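# Pull the tote out from beneath the desk

## Task

Move the tote so it ends up standing upright and entirely outside the desk's footprint: not beneath the desk and not resting on its top. The utility cart must still be standing upright when the job ends, otherwise it counts as failed. The robot itself must not tip over or finish leaning. The tote's final placement must hold without the robot supporting it.

## Robot and tools

Robot: a Hello Robot Stretch 4, roughly 1.6 m tall. It has an omni-wheel base (rim no more than 0.23 m from the base origin), a lift that slides up a mast, a single arm that telescopes forward, a three-joint wrist (yaw, pitch, roll) and a two-finger gripper. Loose objects may occasionally get nudged by something other than the robot.

Frames. Base frame: origin on the floor beneath the base centre, x ahead, y to the left, z up. hand_pose is reported in this frame and marks a point between the open fingertips; with all wrist joints at zero its axes line up with the base frame. The printed hand position may be somewhat off. The odometry frame is wherever the base frame was when the scene began; base_odometry counts wheel rotation only, so wheel slip appears as motion, and heading runs -3.142 to 3.142, positive to the left.

execute_actions: argument "actions" is a list holding one action or nothing (empty just reports state and pictures). Optional "cameras" picks which images return: head_camera, head_left_camera, head_right_camera, wrist_camera or "all"; omitted or null means all, [] means none. An action contains "base", "joints" or both, plus optional "pace" and "contact_limits"; alternatively it is {"end_of_arm": "enable_torque"} by itself, which re-powers any wrist or gripper motor that shut off. Parts in one action begin together and may finish separately.
- "base" takes one relative command, measured from the base's position in the latest reported state: {"translate_m": d} drives straight, metres, forward positive, -2 to 2; {"strafe_m": d} slides sideways, metres, left positive, -2 to 2; {"rotate_rad": d} spins in place, radians, counter-clockwise seen from above positive, -3.2 to 3.2.
- "joints" is an object of absolute targets keyed by name: lift_m 0 to 1.2 m; arm_m 0 to 0.55 m (extension); wrist_yaw_rad -1.134 to 4.276 (0 ahead, positive turns left, 3.14 stowed backward, above 3.4 the arm may obstruct); wrist_pitch_rad -1.117 to 4.259 (0 level, 1.57 pointing down); wrist_roll_rad -1.117 to 4.259 (0 keeps fingers level with each other, positive turns clockwise viewed from behind the hand); gripper_m -0.038 to 0.141 m fingertip gap (negative means fingers squeezing together). Done tolerances: lift and arm ±0.004, yaw and roll ±0.02, pitch ±0.05, gripper ±0.004. Joint targets past their range get clipped and the result notes it; other bad values or unknown keys reject the whole call with no motion.
- "pace": "slow", "default", "fast", "max". Base speed limits are 0.1/0.3/0.4/0.6 m/s and 1/2/3/4 rad/s respectively, further reduced once lift exceeds 0.2 m (down to 0.3 m/s and 1 rad/s at 1.2 m). Wrist speed doesn't change with pace.
- "contact_limits": only {"arm_m": value}, 0 (gentlest) to 0.75 (firmest), default 0.5; the arm halts with contact_stop when it pushes harder.
Any single action lasts at most 15 s. Something omitted from an action may still be driving toward an earlier target without this showing in the status. If one call reports a stop, the remaining robot calls in that same reply are skipped.

wait: {"seconds": 0 to 10}; commands nothing and returns the same data as an empty action.
zoom_image: {"camera": name, "region": [x0, y0, x1, y1]} in pixels of that camera's most recent full image, top-left origin, at most 504x504.
finished_scene: {"scene": n}; closes the current scene permanently after the last command has been held, and reports success. Replying without calling a tool also ends things.

Cameras: head_camera (420x560) sits atop the mast facing forward and downward; rotate the base to aim it elsewhere. head_left_camera and head_right_camera (420x672 fisheyes) flank it, tilted more steeply, and show the base and arm. wrist_camera (616x392) looks along the fingers, fingertips near the bottom of the frame.

Result lines: base_status and joint_status tell how each commanded motion ended: "done" (for the base, the wheels turned the full amount even if slipping), "off_target" (stopped short and may keep pushing), "contact_stop_at_<key>" (hit something; it drops its target, and lift, arm or wheels go slack: a slack lift may sag under load, slack wheels may roll), "limit_stop_at_<name>", "time_out", "torque_fault". on_its_own reports things you didn't command; its "held at" shows a joint's held target, not its position. limit_stop_at_tilt means lean over 6 degrees: lift, arm and wheels go slack and ignore commands until the lean decreases. limit_stop_at_own_body means a joint was about to hit the robot; moving away is allowed, and it can happen with pitch below -0.2 combined with roll below -0.4 or above 4. Anything slack re-engages on its next command. lidar_m lists 12 distances in metres from the base origin, 30-degree sectors, first straight ahead then counter-clockwise (4th left, 7th behind, 10th right); "-" means nothing seen or closer than 0.25 m; it senses from about 0.15 m up, so desk tops register, but it may miss transparent items, thin legs and much behind the robot. wrist_depth_mm is a 7x7 grid of median depths, 100 to 2000 mm, "-" for invalid. turned_by_wheels vs turned_by_imu differing by more than ~0.1 rad suggests a collision or slip, with heading error about their difference. base_tilt gives forward/right lean in degrees, with a constant bias up to ~1.5. motor_effort is percent of maximum, positive toward larger joint values (wheels: positive turns the base right), peak in brackets; readings are noisy and biased. An out-of-range rest effort suggests pushing or carrying something.

Gripping: command a gap narrower than the object; narrower squeezes harder and draws it toward the wrist by up to a third of the shortfall. Gap reading and "done" don't confirm a grip; at commands of 0 or more a firm hold shows as a clear gripper effort change. Fingertips stuck on a surface: raise the lift. A wrist motor pushing at its maximum (e.g. a base or arm move jamming the hand, or over ~2 kg in a level gripper) faults and goes limp until enable_torque.

Cautions: to unfold at the start, send lift_m 0.4 with wrist_yaw_rad 0 together. Don't drive or rotate carrying over 1 kg with arm_m above 0.2, especially fast; strong sustained pushes or pulls, high grips and high contact limits risk tipping. Avoid drops, slams, hard impacts and forceful pushes, and keep the cart upright. Shorter robot motion time is better.

Each tool is called after "Emit:" by a JSON object that holds its "method" and its "body", one argument or row to a line.

## Session

Emit:
{"method": "execute_actions", "body": {
  "actions": []
}}

Scene clock: 0.00 s.
base_odometry: x=+0.000 y=+0.000 heading=+0.000 (m, m, rad; odometry frame)
turned_by_wheels: +0.000 (rad since the last result)
turned_by_imu: +0.000 (rad since the last result)
base_tilt: forward=+0.4 right=+0.9 (deg)
lidar_m: 1.87 2.29 1.68 1.60 1.71 1.63 1.19 1.07 1.78 1.68 1.78 1.95
base_status: not commanded
joint_positions: lift_m=+0.123 arm_m=-0.001 wrist_yaw_rad=+3.169 wrist_pitch_rad=-0.014 wrist_roll_rad=+0.020 gripper_m=+0.057
joint_status: not commanded
motor_effort: lift_m=+19 arm_m=+0 wrist_yaw_rad=-1 wrist_pitch_rad=-6 wrist_roll_rad=-1 gripper_m=-3 wheel_0=+0 wheel_1=+0 wheel_2=-1 (%)
hand_pose: x=-0.1204 y=+0.0794 z=+0.3056 quat_wxyz=(-0.014, +0.007, +0.010, +1.000) (m; base frame)
wrist_depth_mm: - 136 200 1661 1618 1618 1576 / - 107 135 1708 1661 1661 1618 / - 113 136 1661 1661 1661 1576 / - 135 176 1661 1708 1618 1618 / 213 1229 1537 1661 1661 1661 1576 / 216 1138 195 1138 195 1098 1118 / 215 279 741 119 750 691 768
pictures: head_camera, head_left_camera, head_right_camera, wrist_camera
Images, in order (width x height): head_camera 420x560, head_left_camera 420x672, head_right_camera 420x672, wrist_camera 616x392.

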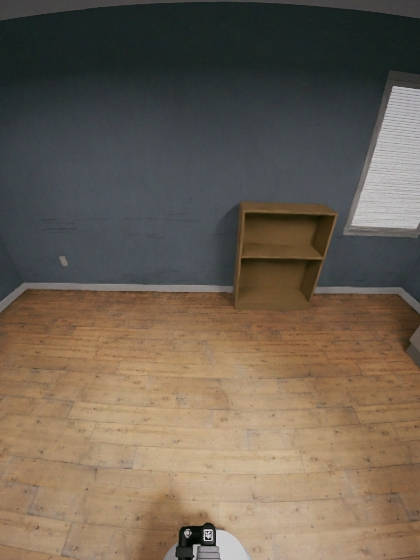

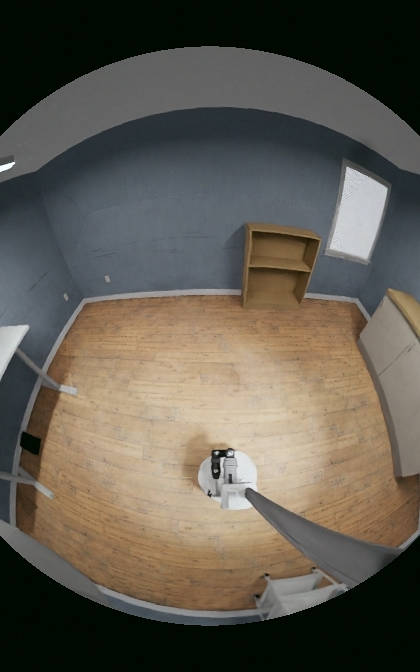

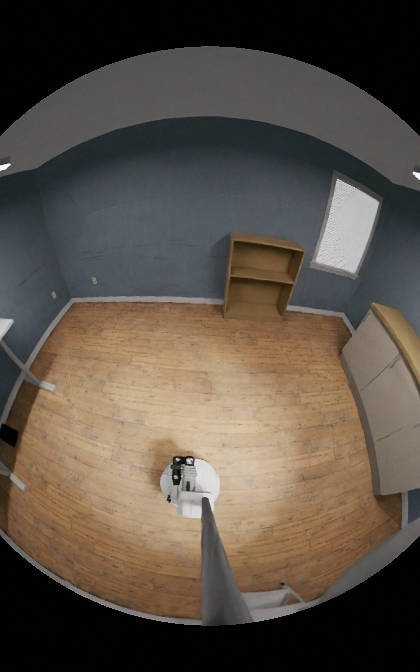

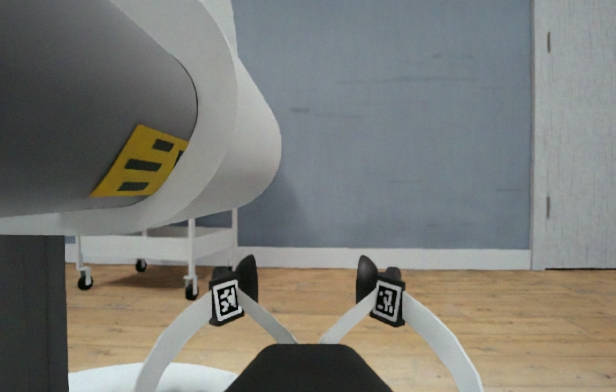

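Emit:
{"method": "execute_actions", "body": {
  "actions": [
    {"base":{"rotate_rad":1.57},"joints":{"lift_m":0.4,"wrist_yaw_rad":0}}
  ]
}}

Scene clock: 5.47 s.
base_odometry: x=+0.000 y=+0.000 heading=+1.570 (m, m, rad; odometry frame)
turned_by_wheels: +1.570 (rad since the last result)
turned_by_imu: +1.596 (rad since the last result)
base_tilt: forward=+0.4 right=+0.8 (deg)
lidar_m: 1.60 1.64 1.59 1.16 1.06 1.75 1.72 1.77 1.95 1.88 2.27 1.66
base_status: done
joint_positions: lift_m=+0.400 arm_m=-0.001 wrist_yaw_rad=+0.000 wrist_pitch_rad=-0.014 wrist_roll_rad=+0.020 gripper_m=+0.057
joint_status: all done
motor_effort: lift_m=+22(22) arm_m=+0(0) wrist_yaw_rad=-3(7) wrist_pitch_rad=-7(6) wrist_roll_rad=-2(0) gripper_m=-2(3) wheel_0=-3(8) wheel_1=-1(7) wheel_2=-1(9) (%)
hand_pose: x=+0.4589 y=-0.0873 z=+0.5818 quat_wxyz=(+1.000, +0.010, -0.007, +0.000) (m; base frame)
wrist_depth_mm: - - - - - - - / - - - - - - - / - - - - - - - / - - - - - - - / - - - - - - - / 1808 1756 196 1921 195 1921 1863 / 1308 1160 1308 119 1308 1205 1336
pictures: head_camera, head_left_camera, head_right_camera, wrist_camera
Images, in order (width x height): head_camera 420x560, head_left_camera 420x672, head_right_camera 420x672, wrist_camera 616x392.

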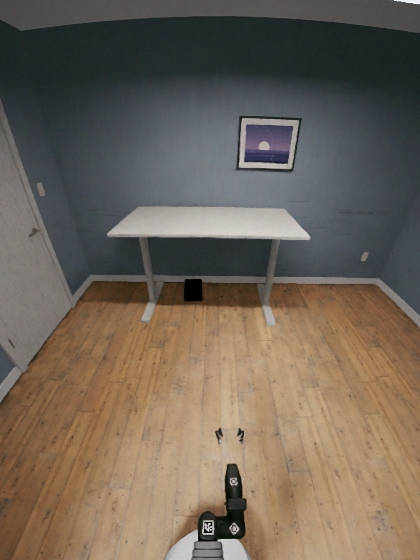

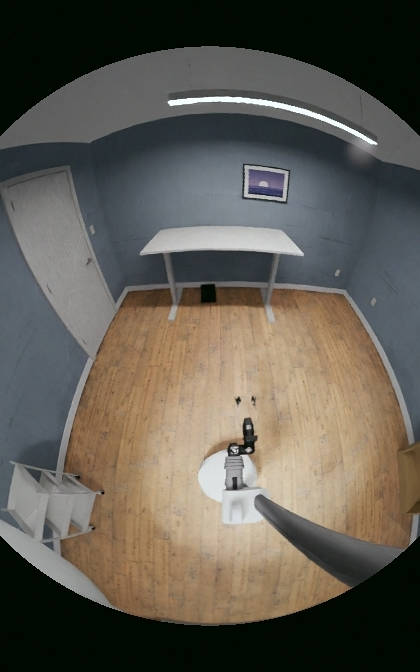

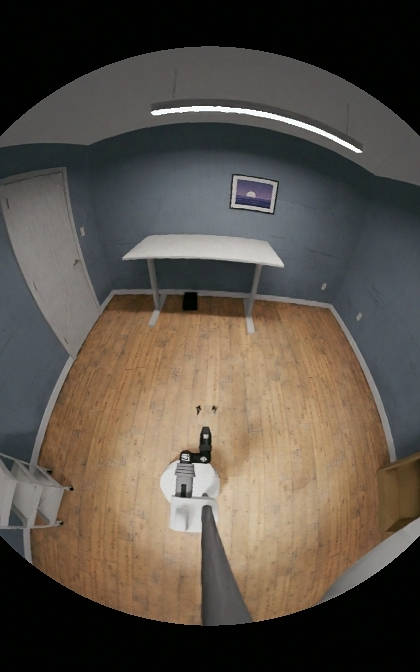

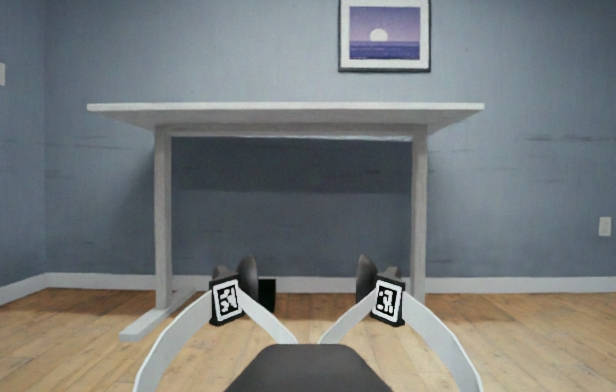

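Emit:
{"method": "execute_actions", "body": {
  "actions": [
    {"base":{"strafe_m":0.25},"joints":{"lift_m":0.3,"wrist_pitch_rad":0.6}}
  ],
  "cameras": []
}}

Emit:
{"method": "execute_actions", "body": {
  "actions": [
    {"base":{"translate_m":1.2},"pace":"fast"}
  ]
}}

Scene clock: 12.37 s.
base_odometry: x=-0.250 y=+0.000 heading=+1.569 (m, m, rad; odometry frame)
turned_by_wheels: +0.000 (rad since the last result)
turned_by_imu: -0.001 (rad since the last result)
base_tilt: forward=+0.3 right=+1.0 (deg)
lidar_m: 1.60 1.69 1.35 1.11 0.81 1.91 1.72 1.79 2.22 2.13 2.54 1.66
base_status: done
joint_positions: lift_m=+0.300 arm_m=-0.001 wrist_yaw_rad=+0.000 wrist_pitch_rad=+0.602 wrist_roll_rad=+0.020 gripper_m=+0.057
joint_status: all done
motor_effort: lift_m=+15(20) arm_m=+0(0) wrist_yaw_rad=-1(2) wrist_pitch_rad=-5(2) wrist_roll_rad=-1(0) gripper_m=-2(2) wheel_0=-1(10) wheel_1=-1(9) wheel_2=+0(1) (%)
hand_pose: x=+0.4082 y=-0.0874 z=+0.3152 quat_wxyz=(+0.955, +0.009, +0.296, -0.003) (m; base frame)
wrist_depth_mm: 1756 1921 1983 - 1863 1983 1983 / 1366 1430 1366 1366 1430 1430 1397 / 1025 1025 1042 1025 1042 1042 1042 / 820 809 831 820 820 809 831 / 668 668 691 676 683 683 683 / 580 574 195 580 195 580 580 / 508 488 508 118 508 492 512
pictures: none
No camera images: the call's "cameras" was empty. Leave "cameras" out to get every camera's image.

Scene clock: 16.67 s.
base_odometry: x=-0.249 y=+1.200 heading=+1.570 (m, m, rad; odometry frame)
turned_by_wheels: +0.000 (rad since the last result)
turned_by_imu: +0.000 (rad since the last result)
base_tilt: forward=+0.3 right=+0.9 (deg)
lidar_m: 0.40 0.42 0.61 1.26 1.34 1.68 2.97 3.02 2.54 2.44 0.57 0.41
base_status: done
joint_positions: lift_m=+0.300 arm_m=-0.001 wrist_yaw_rad=+0.000 wrist_pitch_rad=+0.602 wrist_roll_rad=+0.020 gripper_m=+0.057
joint_status: not commanded
motor_effort: lift_m=+15(15) arm_m=+0(0) wrist_yaw_rad=-2(2) wrist_pitch_rad=-5(6) wrist_roll_rad=+0(2) gripper_m=-2(3) wheel_0=+1(7) wheel_1=+0(8) wheel_2=+2(15) (%)
hand_pose: x=+0.4082 y=-0.0874 z=+0.3152 quat_wxyz=(+0.955, +0.009, +0.296, -0.003) (m; base frame)
wrist_depth_mm: 891 904 891 891 891 878 866 / 778 976 991 976 960 960 960 / 627 1025 1025 946 1008 1008 991 / 683 788 778 715 809 831 842 / 640 676 683 676 683 683 683 / 564 580 195 585 194 580 585 / 508 488 504 119 504 488 512
pictures: head_camera, head_left_camera, head_right_camera, wrist_camera
Images, in order (width x height): head_camera 420x560, head_left_camera 420x672, head_right_camera 420x672, wrist_camera 616x392.

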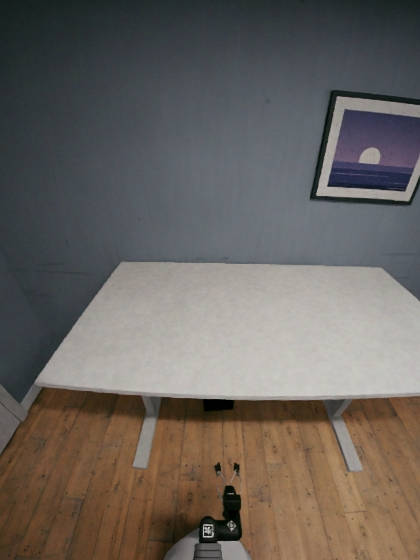

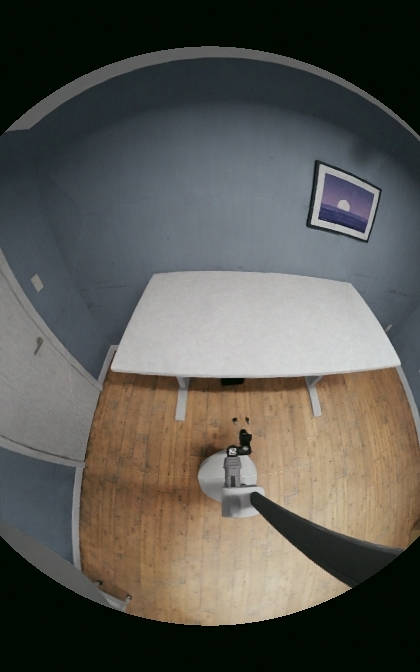

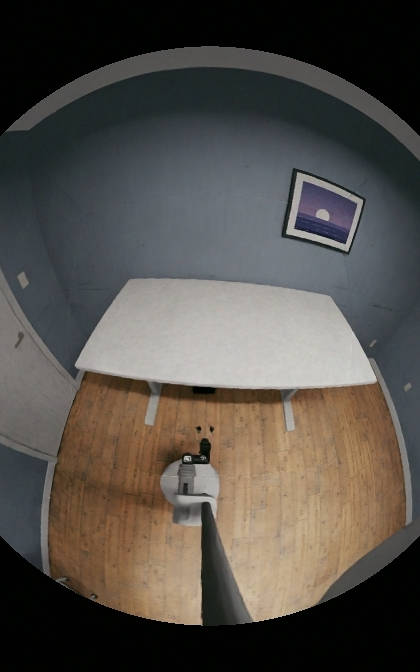

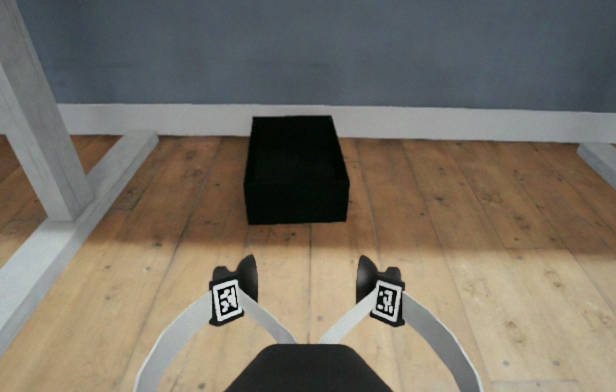

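Emit:
{"method": "execute_actions", "body": {
  "actions": [
    {"base":{"translate_m":0.2},"joints":{"arm_m":0.55,"wrist_pitch_rad":1.4}}
  ],
  "cameras": ["wrist_camera","head_left_camera"]
}}

Scene clock: 25.70 s.
base_odometry: x=-0.249 y=+1.400 heading=+1.570 (m, m, rad; odometry frame)
turned_by_wheels: +0.000 (rad since the last result)
turned_by_imu: +0.001 (rad since the last result)
base_tilt: forward=+0.4 right=+0.8 (deg)
lidar_m: 0.25 0.25 0.32 1.26 1.34 1.87 3.17 3.04 2.53 0.80 0.30 0.25
base_status: done
joint_positions: lift_m=+0.300 arm_m=+0.548 wrist_yaw_rad=+0.000 wrist_pitch_rad=+1.400 wrist_roll_rad=+0.020 gripper_m=+0.057
joint_status: all done
motor_effort: lift_m=+15(15) arm_m=+8(10) wrist_yaw_rad=-2(0) wrist_pitch_rad=+0(5) wrist_roll_rad=-1(3) gripper_m=-3(2) wheel_0=+3(6) wheel_1=+3(6) wheel_2=-1(12) (%)
hand_pose: x=+0.7679 y=-0.0874 z=+0.1942 quat_wxyz=(+0.765, +0.007, +0.644, -0.006) (m; base frame)
wrist_depth_mm: 366 359 357 357 364 362 359 / 442 445 445 442 442 445 445 / 436 433 430 427 436 436 439 / 424 427 424 424 427 427 427 / 418 421 418 418 418 421 421 / 407 410 195 410 193 413 413 / 399 399 402 119 402 402 404
pictures: head_left_camera, wrist_camera
Images, in order (width x height): head_left_camera 420x672, wrist_camera 616x392.

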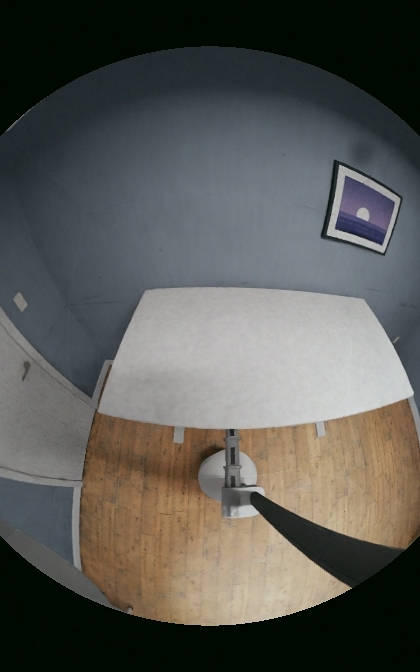

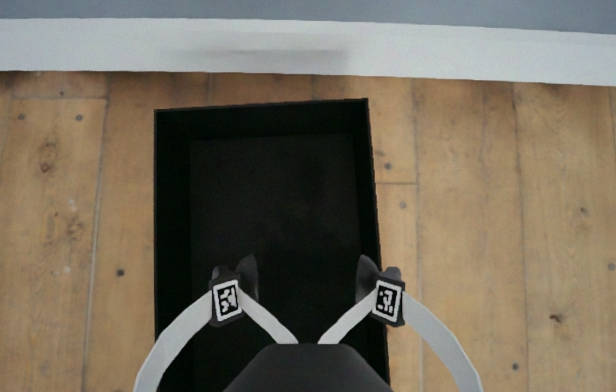

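Emit:
{"method": "execute_actions", "body": {
  "actions": [
    {"base":{"strafe_m":0.03},"joints":{"gripper_m":0.03}}
  ],
  "cameras": []
}}

Emit:
{"method": "execute_actions", "body": {
  "actions": [
    {"joints":{"lift_m":0.16}}
  ],
  "cameras": ["wrist_camera"]
}}

Emit:
{"method": "execute_actions", "body": {
  "actions": [
    {"base":{"translate_m":-1.1},"pace":"slow"}
  ],
  "cameras": []
}}

Emit:
{"method": "execute_actions", "body": {
  "actions": [
    {"base":{"translate_m":0.03},"joints":{"lift_m":0.33}}
  ]
}}

Scene clock: 33.23 s.
base_odometry: x=-0.279 y=+1.400 heading=+1.570 (m, m, rad; odometry frame)
turned_by_wheels: +0.000 (rad since the last result)
turned_by_imu: +0.000 (rad since the last result)
base_tilt: forward=+0.4 right=+1.0 (deg)
lidar_m: 0.25 0.25 0.32 1.23 1.29 1.85 3.18 3.20 2.56 0.77 0.31 0.25
base_status: done
joint_positions: lift_m=+0.300 arm_m=+0.548 wrist_yaw_rad=+0.000 wrist_pitch_rad=+1.400 wrist_roll_rad=+0.020 gripper_m=+0.030
joint_status: all done
motor_effort: lift_m=+15(15) arm_m=+8(8) wrist_yaw_rad=-3(1) wrist_pitch_rad=+0(1) wrist_roll_rad=-1(1) gripper_m=-4(4) wheel_0=+0(9) wheel_1=+1(9) wheel_2=+0(0) (%)
hand_pose: x=+0.7679 y=-0.0874 z=+0.1942 quat_wxyz=(+0.765, +0.007, +0.644, -0.006) (m; base frame)
wrist_depth_mm: 364 359 357 359 362 359 357 / 442 439 445 439 439 442 445 / 433 436 397 430 433 442 436 / 427 424 421 427 427 433 427 / 421 418 418 415 421 421 424 / 410 410 195 407 196 413 415 / 402 402 399 120 399 404 404
pictures: none
No camera images: the call's "cameras" was empty. Leave "cameras" out to get every camera's image.

Scene clock: 34.87 s.
base_odometry: x=-0.279 y=+1.400 heading=+1.570 (m, m, rad; odometry frame)
turned_by_wheels: +0.000 (rad since the last result)
turned_by_imu: +0.000 (rad since the last result)
base_tilt: forward=+0.4 right=+1.0 (deg)
lidar_m: 0.25 0.25 0.31 1.23 1.30 1.84 3.18 3.17 2.57 0.80 0.29 0.25
base_status: not commanded
joint_positions: lift_m=+0.160 arm_m=+0.548 wrist_yaw_rad=+0.000 wrist_pitch_rad=+1.400 wrist_roll_rad=+0.020 gripper_m=+0.030
joint_status: all done
motor_effort: lift_m=+15(14) arm_m=+8(8) wrist_yaw_rad=-3(1) wrist_pitch_rad=+0(0) wrist_roll_rad=-2(1) gripper_m=-3(3) wheel_0=+0(0) wheel_1=+2(1) wheel_2=+0(0) (%)
hand_pose: x=+0.7679 y=-0.0874 z=+0.0542 quat_wxyz=(+0.765, +0.007, +0.644, -0.006) (m; base frame)
wrist_depth_mm: 303 216 220 225 218 304 307 / 297 240 279 290 278 297 300 / 291 236 289 290 289 293 293 / 286 232 282 285 282 235 290 / 279 229 278 278 278 239 281 / 273 223 195 272 196 223 276 / 268 189 267 120 267 191 271
pictures: wrist_camera
Images, in order (width x height): wrist_camera 616x392.

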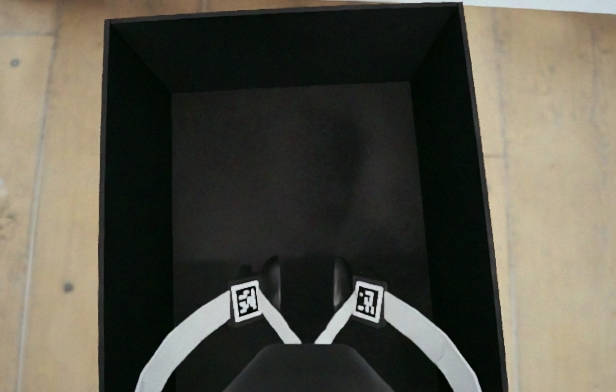

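action 0: "base": translate_m = -1.1 would last too long for one action: at the pace "slow" translate_m can be at most 0.766 in either direction: name a faster pace, or command the rest in another action

Scene clock: 36.67 s.
base_odometry: x=-0.279 y=+1.430 heading=+1.571 (m, m, rad; odometry frame)
turned_by_wheels: +0.000 (rad since the last result)
turned_by_imu: +0.001 (rad since the last result)
base_tilt: forward=+0.3 right=+0.6 (deg)
lidar_m: 0.25 0.25 0.29 1.22 1.30 1.82 3.20 3.20 2.56 0.67 0.26 0.25
base_status: done
joint_positions: lift_m=+0.330 arm_m=+0.548 wrist_yaw_rad=+0.000 wrist_pitch_rad=+1.400 wrist_roll_rad=+0.020 gripper_m=+0.030
joint_status: all done
motor_effort: lift_m=+22(25) arm_m=+8(8) wrist_yaw_rad=-2(3) wrist_pitch_rad=+0(0) wrist_roll_rad=+0(2) gripper_m=-4(4) wheel_0=+4(7) wheel_1=+3(6) wheel_2=+0(8) (%)
hand_pose: x=+0.7679 y=-0.0874 z=+0.2236 quat_wxyz=(+0.765, +0.007, +0.644, -0.006) (m; base frame)
wrist_depth_mm: 332 324 324 322 319 314 317 / 418 413 415 410 402 394 384 / 466 466 462 462 466 466 469 / 455 455 452 455 455 459 459 / 449 449 445 445 445 452 452 / 436 436 195 436 196 442 439 / 427 430 430 121 430 430 433
pictures: head_camera, head_left_camera, head_right_camera, wrist_camera
Images, in order (width x height): head_camera 420x560, head_left_camera 420x672, head_right_camera 420x672, wrist_camera 616x392.

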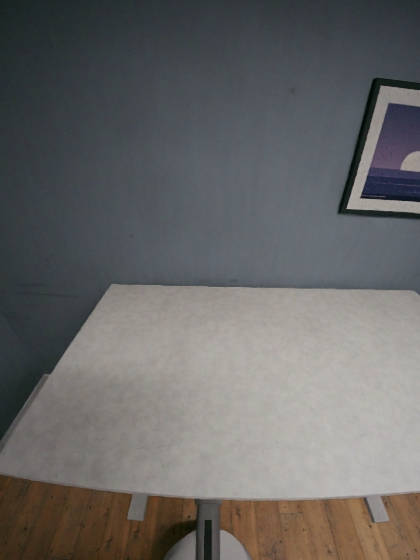

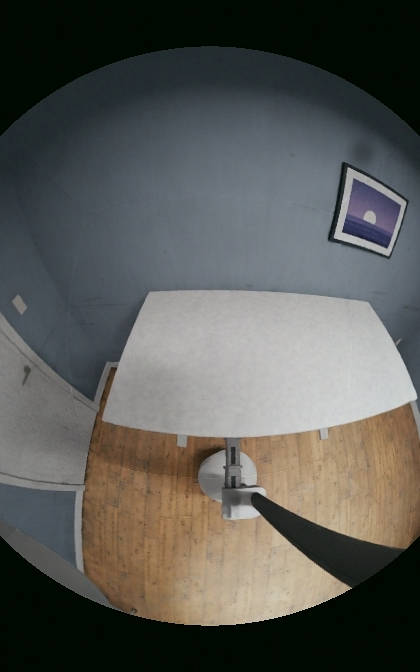

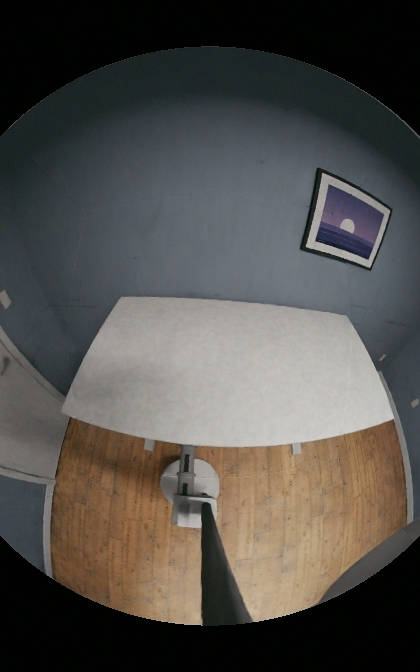

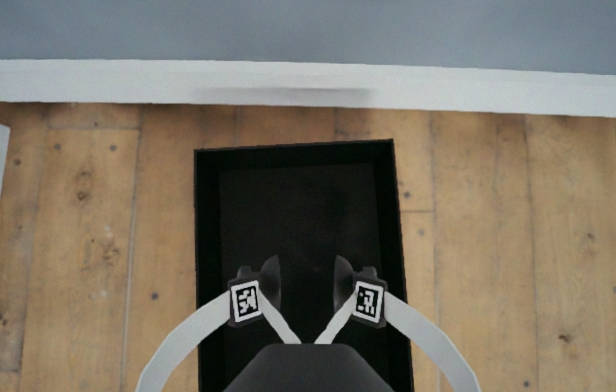

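Emit:
{"method": "execute_actions", "body": {
  "actions": [
    {"base":{"translate_m":-0.07},"joints":{"lift_m":0.15}}
  ],
  "cameras": []
}}

Emit:
{"method": "execute_actions", "body": {
  "actions": [
    {"base":{"translate_m":-0.15},"pace":"slow"}
  ],
  "cameras": ["wrist_camera"]
}}

Scene clock: 42.97 s.
base_odometry: x=-0.279 y=+1.360 heading=+1.570 (m, m, rad; odometry frame)
turned_by_wheels: +0.000 (rad since the last result)
turned_by_imu: +0.000 (rad since the last result)
base_tilt: forward=+0.4 right=+1.0 (deg)
lidar_m: 0.25 0.27 0.38 1.23 1.33 1.81 3.14 3.16 2.55 0.93 0.35 0.25
base_status: done
joint_positions: lift_m=+0.150 arm_m=+0.548 wrist_yaw_rad=+0.000 wrist_pitch_rad=+1.400 wrist_roll_rad=+0.020 gripper_m=+0.030
joint_status: all done
motor_effort: lift_m=+14(24) arm_m=+8(8) wrist_yaw_rad=-2(2) wrist_pitch_rad=+0(1) wrist_roll_rad=+0(2) gripper_m=-4(4) wheel_0=-3(7) wheel_1=-3(9) wheel_2=+0(10) (%)
hand_pose: x=+0.7679 y=-0.0874 z=+0.0442 quat_wxyz=(+0.765, +0.007, +0.644, -0.006) (m; base frame)
wrist_depth_mm: 293 238 274 282 272 293 296 / 287 234 285 285 286 231 289 / 281 229 277 278 281 219 282 / 276 209 273 273 274 223 277 / 270 205 267 267 270 210 271 / 264 200 195 260 196 212 266 / 260 173 258 121 259 173 262
pictures: none
No camera images: the call's "cameras" was empty. Leave "cameras" out to get every camera's image.

Scene clock: 45.73 s.
base_odometry: x=-0.279 y=+1.210 heading=+1.570 (m, m, rad; odometry frame)
turned_by_wheels: +0.000 (rad since the last result)
turned_by_imu: +0.000 (rad since the last result)
base_tilt: forward=+0.4 right=+0.7 (deg)
lidar_m: 0.40 0.42 0.60 1.22 1.34 1.70 2.96 3.06 2.56 2.45 0.57 0.40
base_status: done
joint_positions: lift_m=+0.150 arm_m=+0.548 wrist_yaw_rad=+0.001 wrist_pitch_rad=+1.399 wrist_roll_rad=+0.020 gripper_m=+0.030
joint_status: not commanded
motor_effort: lift_m=+15(15) arm_m=+7(8) wrist_yaw_rad=-4(4) wrist_pitch_rad=+2(5) wrist_roll_rad=-1(1) gripper_m=-3(5) wheel_0=-4(7) wheel_1=-2(5) wheel_2=+4(5) (%)
hand_pose: x=+0.7683 y=-0.0874 z=+0.0443 quat_wxyz=(+0.765, +0.007, +0.644, -0.006) (m; base frame)
wrist_depth_mm: 291 239 293 290 291 241 294 / 287 241 285 287 285 224 289 / 281 222 278 281 279 224 285 / 277 223 273 273 274 225 278 / 271 223 267 268 267 208 272 / 265 189 189 212 189 193 267 / 260 258 258 120 259 260 262
pictures: wrist_camera
Images, in order (width x height): wrist_camera 616x392.

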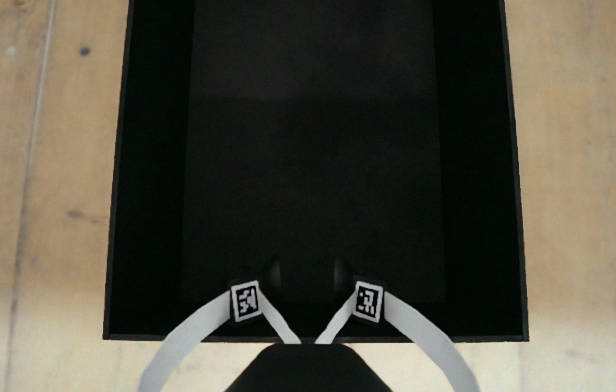

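Emit:
{"method": "execute_actions", "body": {
  "actions": [
    {"base":{"translate_m":-0.9}}
  ],
  "cameras": []
}}

Emit:
{"method": "execute_actions", "body": {
  "actions": [
    {"base":{"translate_m":0.03},"joints":{"lift_m":0.3}}
  ],
  "cameras": ["head_camera"]
}}

Scene clock: 57.77 s.
base_odometry: x=-0.280 y=+0.311 heading=+1.570 (m, m, rad; odometry frame)
turned_by_wheels: +0.000 (rad since the last result)
turned_by_imu: +0.001 (rad since the last result)
base_tilt: forward=+0.4 right=+0.8 (deg)
lidar_m: 1.29 1.35 1.34 1.27 0.98 1.12 2.03 2.11 2.23 2.25 2.58 1.35
base_status: done
joint_positions: lift_m=+0.150 arm_m=+0.548 wrist_yaw_rad=+0.001 wrist_pitch_rad=+1.399 wrist_roll_rad=+0.020 gripper_m=+0.030
joint_status: not commanded
motor_effort: lift_m=+15(15) arm_m=+7(8) wrist_yaw_rad=-3(3) wrist_pitch_rad=+3(4) wrist_roll_rad=-1(0) gripper_m=-3(3) wheel_0=-1(7) wheel_1=-2(7) wheel_2=+1(13) (%)
hand_pose: x=+0.7684 y=-0.0874 z=+0.0443 quat_wxyz=(+0.765, +0.007, +0.644, -0.006) (m; base frame)
wrist_depth_mm: 291 237 290 291 291 241 294 / 287 240 286 286 286 224 291 / 281 222 278 278 278 224 285 / 276 223 274 272 273 224 277 / 268 224 268 268 268 206 273 / 264 190 189 213 189 193 266 / 260 258 258 120 259 259 263
pictures: none
No camera images: the call's "cameras" was empty. Leave "cameras" out to get every camera's image.

Scene clock: 59.47 s.
base_odometry: x=-0.280 y=+0.340 heading=+1.570 (m, m, rad; odometry frame)
turned_by_wheels: +0.000 (rad since the last result)
turned_by_imu: +0.000 (rad since the last result)
base_tilt: forward=+0.5 right=+0.8 (deg)
lidar_m: 1.25 1.34 1.34 1.28 1.00 1.07 2.06 2.14 2.23 2.33 2.56 1.33
base_status: done
joint_positions: lift_m=+0.300 arm_m=+0.548 wrist_yaw_rad=+0.000 wrist_pitch_rad=+1.400 wrist_roll_rad=+0.020 gripper_m=+0.030
joint_status: all done
motor_effort: lift_m=+22(24) arm_m=+7(7) wrist_yaw_rad=-3(3) wrist_pitch_rad=-1(2) wrist_roll_rad=+1(0) gripper_m=-5(4) wheel_0=+3(5) wheel_1=+2(6) wheel_2=-1(9) (%)
hand_pose: x=+0.7681 y=-0.0874 z=+0.1936 quat_wxyz=(+0.765, +0.007, +0.644, -0.006) (m; base frame)
wrist_depth_mm: 452 452 452 399 418 459 462 / 442 449 439 442 445 449 445 / 433 433 433 433 436 439 439 / 427 427 424 424 418 430 430 / 415 421 415 418 415 418 424 / 407 413 195 349 196 410 410 / 402 399 402 121 402 402 404
pictures: head_camera
Images, in order (width x height): head_camera 420x560.

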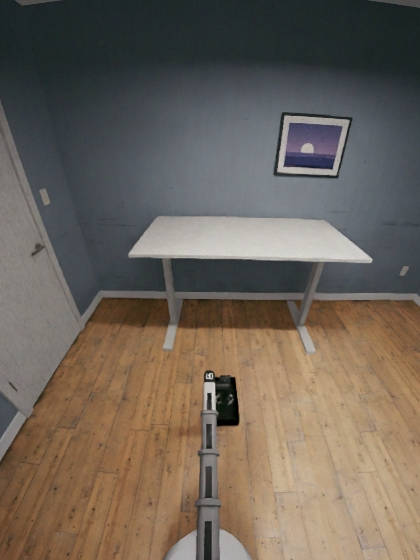

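Emit:
{"method": "finished_scene", "body": {
  "scene": 1
}}

The scene is finished: the task was done.


## Next scene

The same job, from a new start.

Emit:
{"method": "execute_actions", "body": {
  "actions": []
}}

Scene clock: 0.00 s.
base_odometry: x=+0.000 y=+0.000 heading=+0.000 (m, m, rad; odometry frame)
turned_by_wheels: +0.000 (rad since the last result)
turned_by_imu: +0.000 (rad since the last result)
base_tilt: forward=+0.3 right=+0.8 (deg)
lidar_m: 1.76 1.81 2.07 1.59 1.60 1.67 1.54 1.56 1.97 1.78 1.31 1.53
base_status: not commanded
joint_positions: lift_m=+0.184 arm_m=-0.001 wrist_yaw_rad=+3.176 wrist_pitch_rad=-0.014 wrist_roll_rad=+0.020 gripper_m=+0.057
joint_status: not commanded
motor_effort: lift_m=+18 arm_m=+0 wrist_yaw_rad=-1 wrist_pitch_rad=-5 wrist_roll_rad=-1 gripper_m=-3 wheel_0=+0 wheel_1=+0 wheel_2=-1 (%)
hand_pose: x=-0.1209 y=+0.0775 z=+0.3657 quat_wxyz=(-0.017, +0.007, +0.010, +1.000) (m; base frame)
wrist_depth_mm: - 136 136 - - - - / - - 136 1983 - - - / - 110 136 - - - - / - 132 169 - - - - / 212 - - - - - - / 217 1229 196 1281 198 1308 1366 / 216 798 854 109 891 891 931
pictures: head_camera, head_left_camera, head_right_camera, wrist_camera
Images, in order (width x height): head_camera 420x560, head_left_camera 420x672, head_right_camera 420x672, wrist_camera 616x392.

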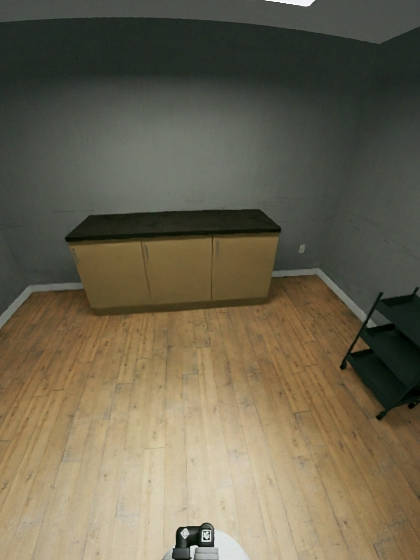

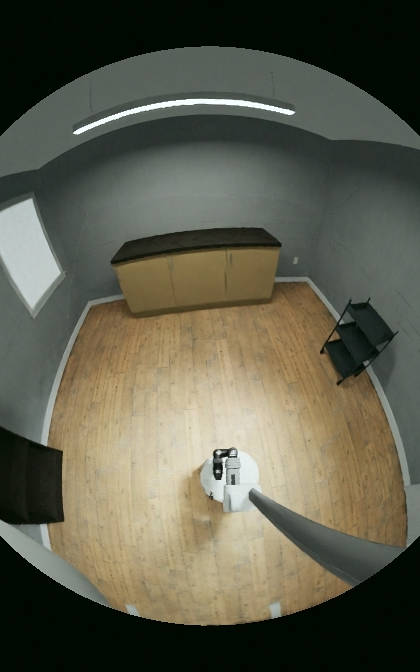

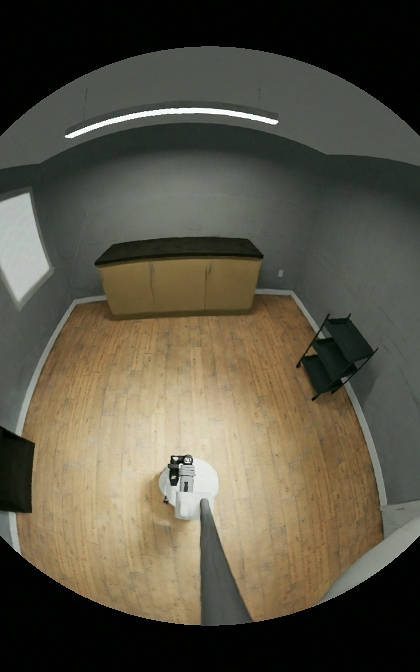

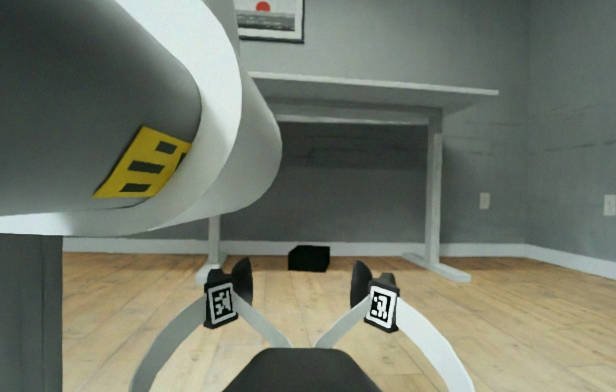

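Emit:
{"method": "execute_actions", "body": {
  "actions": [
    {"base":{"rotate_rad":3.125},"joints":{"lift_m":0.4,"wrist_yaw_rad":0,"gripper_m":0.03}}
  ],
  "cameras": []
}}

Emit:
{"method": "execute_actions", "body": {
  "actions": [
    {"base":{"translate_m":1.3},"joints":{"lift_m":0.3,"wrist_pitch_rad":0.7},"pace":"fast"}
  ],
  "cameras": ["wrist_camera","head_left_camera"]
}}

Scene clock: 7.83 s.
base_odometry: x=+0.000 y=+0.000 heading=+3.125 (m, m, rad; odometry frame)
turned_by_wheels: +3.125 (rad since the last result)
turned_by_imu: +3.177 (rad since the last result)
base_tilt: forward=+0.4 right=+0.9 (deg)
lidar_m: 1.49 1.49 1.97 1.79 1.33 1.52 1.79 1.81 2.15 1.59 1.60 1.65
base_status: done
joint_positions: lift_m=+0.400 arm_m=-0.001 wrist_yaw_rad=+0.000 wrist_pitch_rad=-0.014 wrist_roll_rad=+0.020 gripper_m=+0.030
joint_status: all done
motor_effort: lift_m=+21(23) arm_m=+0(0) wrist_yaw_rad=-2(9) wrist_pitch_rad=-6(6) wrist_roll_rad=+0(1) gripper_m=-5(6) wheel_0=-1(8) wheel_1=+0(8) wheel_2=+0(11) (%)
hand_pose: x=+0.4589 y=-0.0873 z=+0.5820 quat_wxyz=(+1.000, +0.010, -0.007, +0.000) (m; base frame)
wrist_depth_mm: 1808 1921 - - - - - / 1863 1921 - - - - - / 1863 1921 - - 1756 - - / 1808 1921 - - - - - / 1863 1921 - - - - - / 1756 1808 193 1576 1618 - 1863 / 1255 1182 1255 109 1229 1308 1430
pictures: none
No camera images: the call's "cameras" was empty. Leave "cameras" out to get every camera's image.

Scene clock: 12.37 s.
base_odometry: x=-1.300 y=+0.021 heading=+3.125 (m, m, rad; odometry frame)
turned_by_wheels: +0.000 (rad since the last result)
turned_by_imu: +0.000 (rad since the last result)
base_tilt: forward=+0.3 right=+0.9 (deg)
lidar_m: 0.25 0.25 0.26 0.51 1.98 2.30 3.11 2.95 1.54 1.55 0.39 0.26
base_status: done
joint_positions: lift_m=+0.300 arm_m=-0.001 wrist_yaw_rad=+0.000 wrist_pitch_rad=+0.702 wrist_roll_rad=+0.020 gripper_m=+0.030
joint_status: all done
motor_effort: lift_m=+15(19) arm_m=+0(0) wrist_yaw_rad=-1(3) wrist_pitch_rad=-4(7) wrist_roll_rad=-2(2) gripper_m=-5(2) wheel_0=+2(9) wheel_1=+2(6) wheel_2=+2(13) (%)
hand_pose: x=+0.3907 y=-0.0874 z=+0.2922 quat_wxyz=(+0.939, +0.009, +0.344, -0.003) (m; base frame)
wrist_depth_mm: 699 715 741 768 788 820 854 / 768 798 820 842 866 904 946 / 798 831 842 854 866 891 878 / 691 699 676 707 715 732 732 / 585 597 591 609 621 627 627 / 517 525 193 455 508 544 544 / 459 452 466 109 466 477 484
pictures: head_left_camera, wrist_camera
Images, in order (width x height): head_left_camera 420x672, wrist_camera 616x392.

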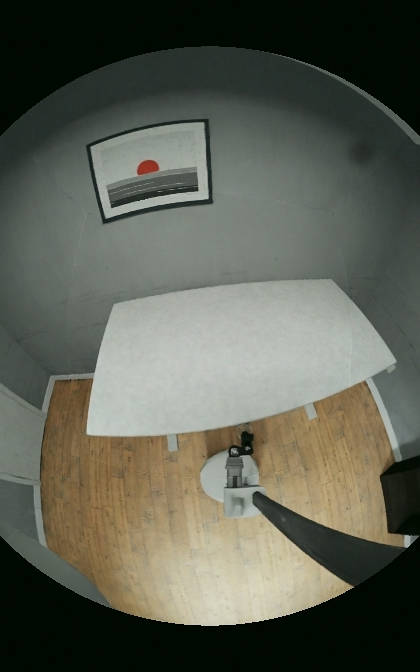

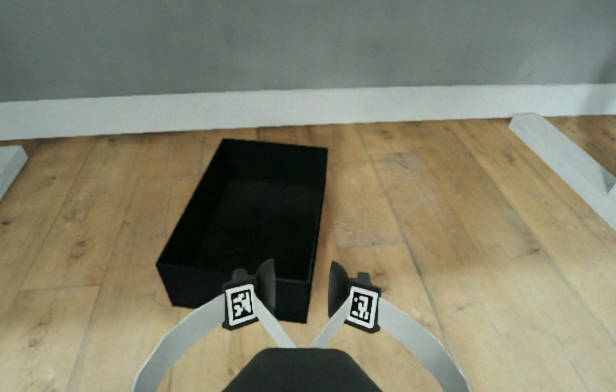

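Front wall is at about x=0.57, centred about 0.08 left.

Emit:
{"method": "execute_actions", "body": {
  "actions": [
    {"base":{"strafe_m":0.075},"joints":{"arm_m":0.43,"wrist_pitch_rad":1.4}}
  ],
  "cameras": ["wrist_camera"]
}}

Scene clock: 17.97 s.
base_odometry: x=-1.301 y=-0.054 heading=+3.126 (m, m, rad; odometry frame)
turned_by_wheels: +0.000 (rad since the last result)
turned_by_imu: +0.000 (rad since the last result)
base_tilt: forward=+0.4 right=+0.7 (deg)
lidar_m: 0.25 0.25 0.26 1.89 1.91 2.26 3.10 3.07 1.61 1.63 0.40 0.25
base_status: done
joint_positions: lift_m=+0.300 arm_m=+0.429 wrist_yaw_rad=+0.000 wrist_pitch_rad=+1.400 wrist_roll_rad=+0.020 gripper_m=+0.030
joint_status: all done
motor_effort: lift_m=+15(15) arm_m=+8(6) wrist_yaw_rad=-2(0) wrist_pitch_rad=-1(5) wrist_roll_rad=+1(1) gripper_m=-3(2) wheel_0=-1(11) wheel_1=+2(7) wheel_2=+0(2) (%)
hand_pose: x=+0.6485 y=-0.0874 z=+0.1941 quat_wxyz=(+0.765, +0.007, +0.644, -0.006) (m; base frame)
wrist_depth_mm: 449 452 452 452 455 459 462 / 436 442 439 399 445 449 455 / 427 433 433 433 433 442 442 / 418 424 421 424 427 430 436 / 410 413 413 413 415 421 424 / 402 407 193 404 317 415 410 / 397 394 368 109 359 402 407
pictures: wrist_camera
Images, in order (width x height): wrist_camera 616x392.

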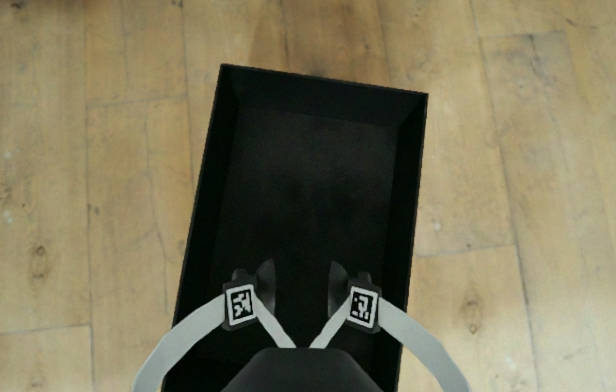

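Emit:
{"method": "execute_actions", "body": {
  "actions": [
    {"base":{"strafe_m":0.01},"joints":{"lift_m":0.15}}
  ],
  "cameras": []
}}

Emit:
{"method": "execute_actions", "body": {
  "actions": [
    {"base":{"translate_m":-0.1},"pace":"slow"}
  ],
  "cameras": []
}}

Emit:
{"method": "execute_actions", "body": {
  "actions": [
    {"base":{"translate_m":-0.9}}
  ],
  "cameras": []
}}

Emit:
{"method": "execute_actions", "body": {
  "actions": [
    {"base":{"translate_m":0.03},"joints":{"lift_m":0.3}}
  ],
  "cameras": ["head_camera","wrist_camera"]
}}

Scene clock: 25.63 s.
base_odometry: x=-1.301 y=-0.064 heading=+3.125 (m, m, rad; odometry frame)
turned_by_wheels: +0.000 (rad since the last result)
turned_by_imu: +0.000 (rad since the last result)
base_tilt: forward=+0.5 right=+0.9 (deg)
lidar_m: 0.25 0.25 0.26 1.89 1.88 2.30 3.10 3.07 1.65 1.60 0.40 0.25
base_status: done
joint_positions: lift_m=+0.150 arm_m=+0.429 wrist_yaw_rad=+0.000 wrist_pitch_rad=+1.400 wrist_roll_rad=+0.020 gripper_m=+0.030
joint_status: all done
motor_effort: lift_m=+14(16) arm_m=+8(8) wrist_yaw_rad=-2(2) wrist_pitch_rad=-1(2) wrist_roll_rad=-1(1) gripper_m=-4(3) wheel_0=-2(10) wheel_1=+1(10) wheel_2=+0(1) (%)
hand_pose: x=+0.6485 y=-0.0874 z=+0.0442 quat_wxyz=(+0.765, +0.007, +0.644, -0.006) (m; base frame)
wrist_depth_mm: 291 291 256 264 250 229 300 / 285 285 281 285 287 242 294 / 278 278 277 278 282 232 289 / 273 224 271 274 274 221 282 / 266 219 266 267 270 212 276 / 262 212 194 259 262 204 268 / 256 176 256 109 257 190 264
pictures: none
No camera images: the call's "cameras" was empty. Leave "cameras" out to get every camera's image.

Scene clock: 27.90 s.
base_odometry: x=-1.201 y=-0.065 heading=+3.125 (m, m, rad; odometry frame)
turned_by_wheels: +0.000 (rad since the last result)
turned_by_imu: +0.000 (rad since the last result)
base_tilt: forward=+0.3 right=+0.9 (deg)
lidar_m: 0.29 0.29 0.37 1.86 1.90 2.18 3.00 3.05 1.70 1.61 0.56 0.33
base_status: done
joint_positions: lift_m=+0.150 arm_m=+0.429 wrist_yaw_rad=+0.000 wrist_pitch_rad=+1.400 wrist_roll_rad=+0.020 gripper_m=+0.030
joint_status: not commanded
motor_effort: lift_m=+14(14) arm_m=+8(8) wrist_yaw_rad=-2(2) wrist_pitch_rad=+1(3) wrist_roll_rad=+1(0) gripper_m=-4(4) wheel_0=-5(5) wheel_1=-3(3) wheel_2=+4(6) (%)
hand_pose: x=+0.6486 y=-0.0874 z=+0.0442 quat_wxyz=(+0.765, +0.007, +0.644, -0.006) (m; base frame)
wrist_depth_mm: 291 290 290 291 294 244 300 / 283 229 283 286 287 235 296 / 278 224 278 279 281 225 289 / 272 216 272 273 277 217 281 / 266 208 267 268 267 222 274 / 260 190 191 217 223 212 268 / 256 255 256 109 189 190 264
pictures: none
No camera images: the call's "cameras" was empty. Leave "cameras" out to get every camera's image.

Scene clock: 32.37 s.
base_odometry: x=-0.302 y=-0.080 heading=+3.125 (m, m, rad; odometry frame)
turned_by_wheels: +0.000 (rad since the last result)
turned_by_imu: +0.001 (rad since the last result)
base_tilt: forward=+0.3 right=+0.8 (deg)
lidar_m: 0.76 1.17 1.92 1.74 1.48 1.49 2.12 2.14 2.17 1.63 1.65 1.32
base_status: done
joint_positions: lift_m=+0.150 arm_m=+0.429 wrist_yaw_rad=+0.000 wrist_pitch_rad=+1.400 wrist_roll_rad=+0.020 gripper_m=+0.030
joint_status: not commanded
motor_effort: lift_m=+15(15) arm_m=+8(8) wrist_yaw_rad=-2(1) wrist_pitch_rad=+2(2) wrist_roll_rad=+0(2) gripper_m=-5(5) wheel_0=-1(7) wheel_1=-1(7) wheel_2=+1(12) (%)
hand_pose: x=+0.6487 y=-0.0874 z=+0.0442 quat_wxyz=(+0.765, +0.007, +0.644, -0.006) (m; base frame)
wrist_depth_mm: 289 239 290 293 293 238 300 / 285 225 285 286 287 237 296 / 277 228 278 279 281 236 287 / 272 215 273 273 274 233 281 / 267 216 267 267 270 211 276 / 259 202 188 216 195 208 270 / 255 255 257 109 260 260 264
pictures: none
No camera images: the call's "cameras" was empty. Leave "cameras" out to get every camera's image.

Scene clock: 34.07 s.
base_odometry: x=-0.332 y=-0.080 heading=+3.125 (m, m, rad; odometry frame)
turned_by_wheels: +0.000 (rad since the last result)
turned_by_imu: +0.000 (rad since the last result)
base_tilt: forward=+0.5 right=+0.9 (deg)
lidar_m: 1.14 1.14 1.92 1.75 1.48 1.50 2.14 2.16 2.17 1.62 1.64 1.30
base_status: done
joint_positions: lift_m=+0.300 arm_m=+0.429 wrist_yaw_rad=+0.000 wrist_pitch_rad=+1.400 wrist_roll_rad=+0.020 gripper_m=+0.030
joint_status: all done
motor_effort: lift_m=+22(23) arm_m=+7(8) wrist_yaw_rad=-2(2) wrist_pitch_rad=+0(1) wrist_roll_rad=+0(1) gripper_m=-5(4) wheel_0=+4(7) wheel_1=+3(4) wheel_2=-1(11) (%)
hand_pose: x=+0.6486 y=-0.0874 z=+0.1936 quat_wxyz=(+0.765, +0.007, +0.644, -0.006) (m; base frame)
wrist_depth_mm: 445 449 413 389 459 462 462 / 436 442 433 436 439 449 452 / 430 430 430 433 436 439 439 / 421 418 418 421 424 427 433 / 410 413 410 415 418 424 421 / 402 402 193 322 324 413 415 / 394 397 397 109 402 402 404
pictures: head_camera, wrist_camera
Images, in order (width x height): head_camera 420x560, wrist_camera 616x392.

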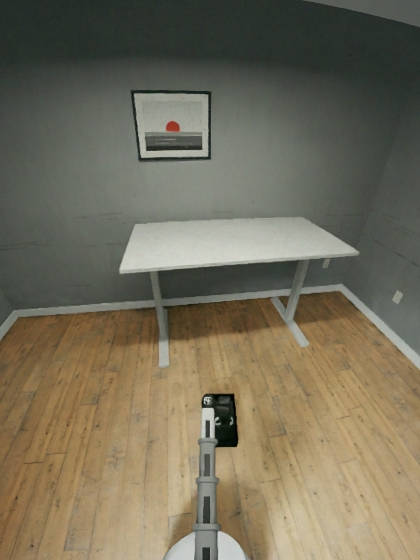

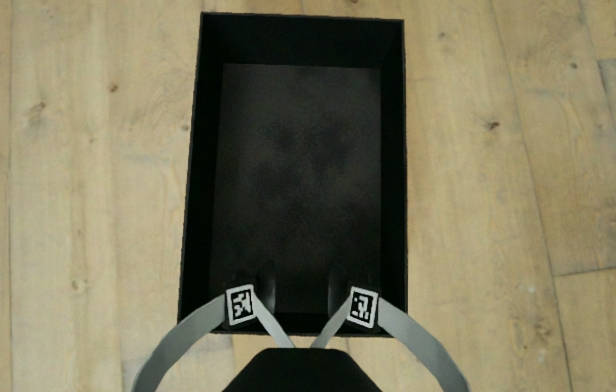

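Emit:
{"method": "finished_scene", "body": {
  "scene": 2
}}

The scene is finished: the task was done.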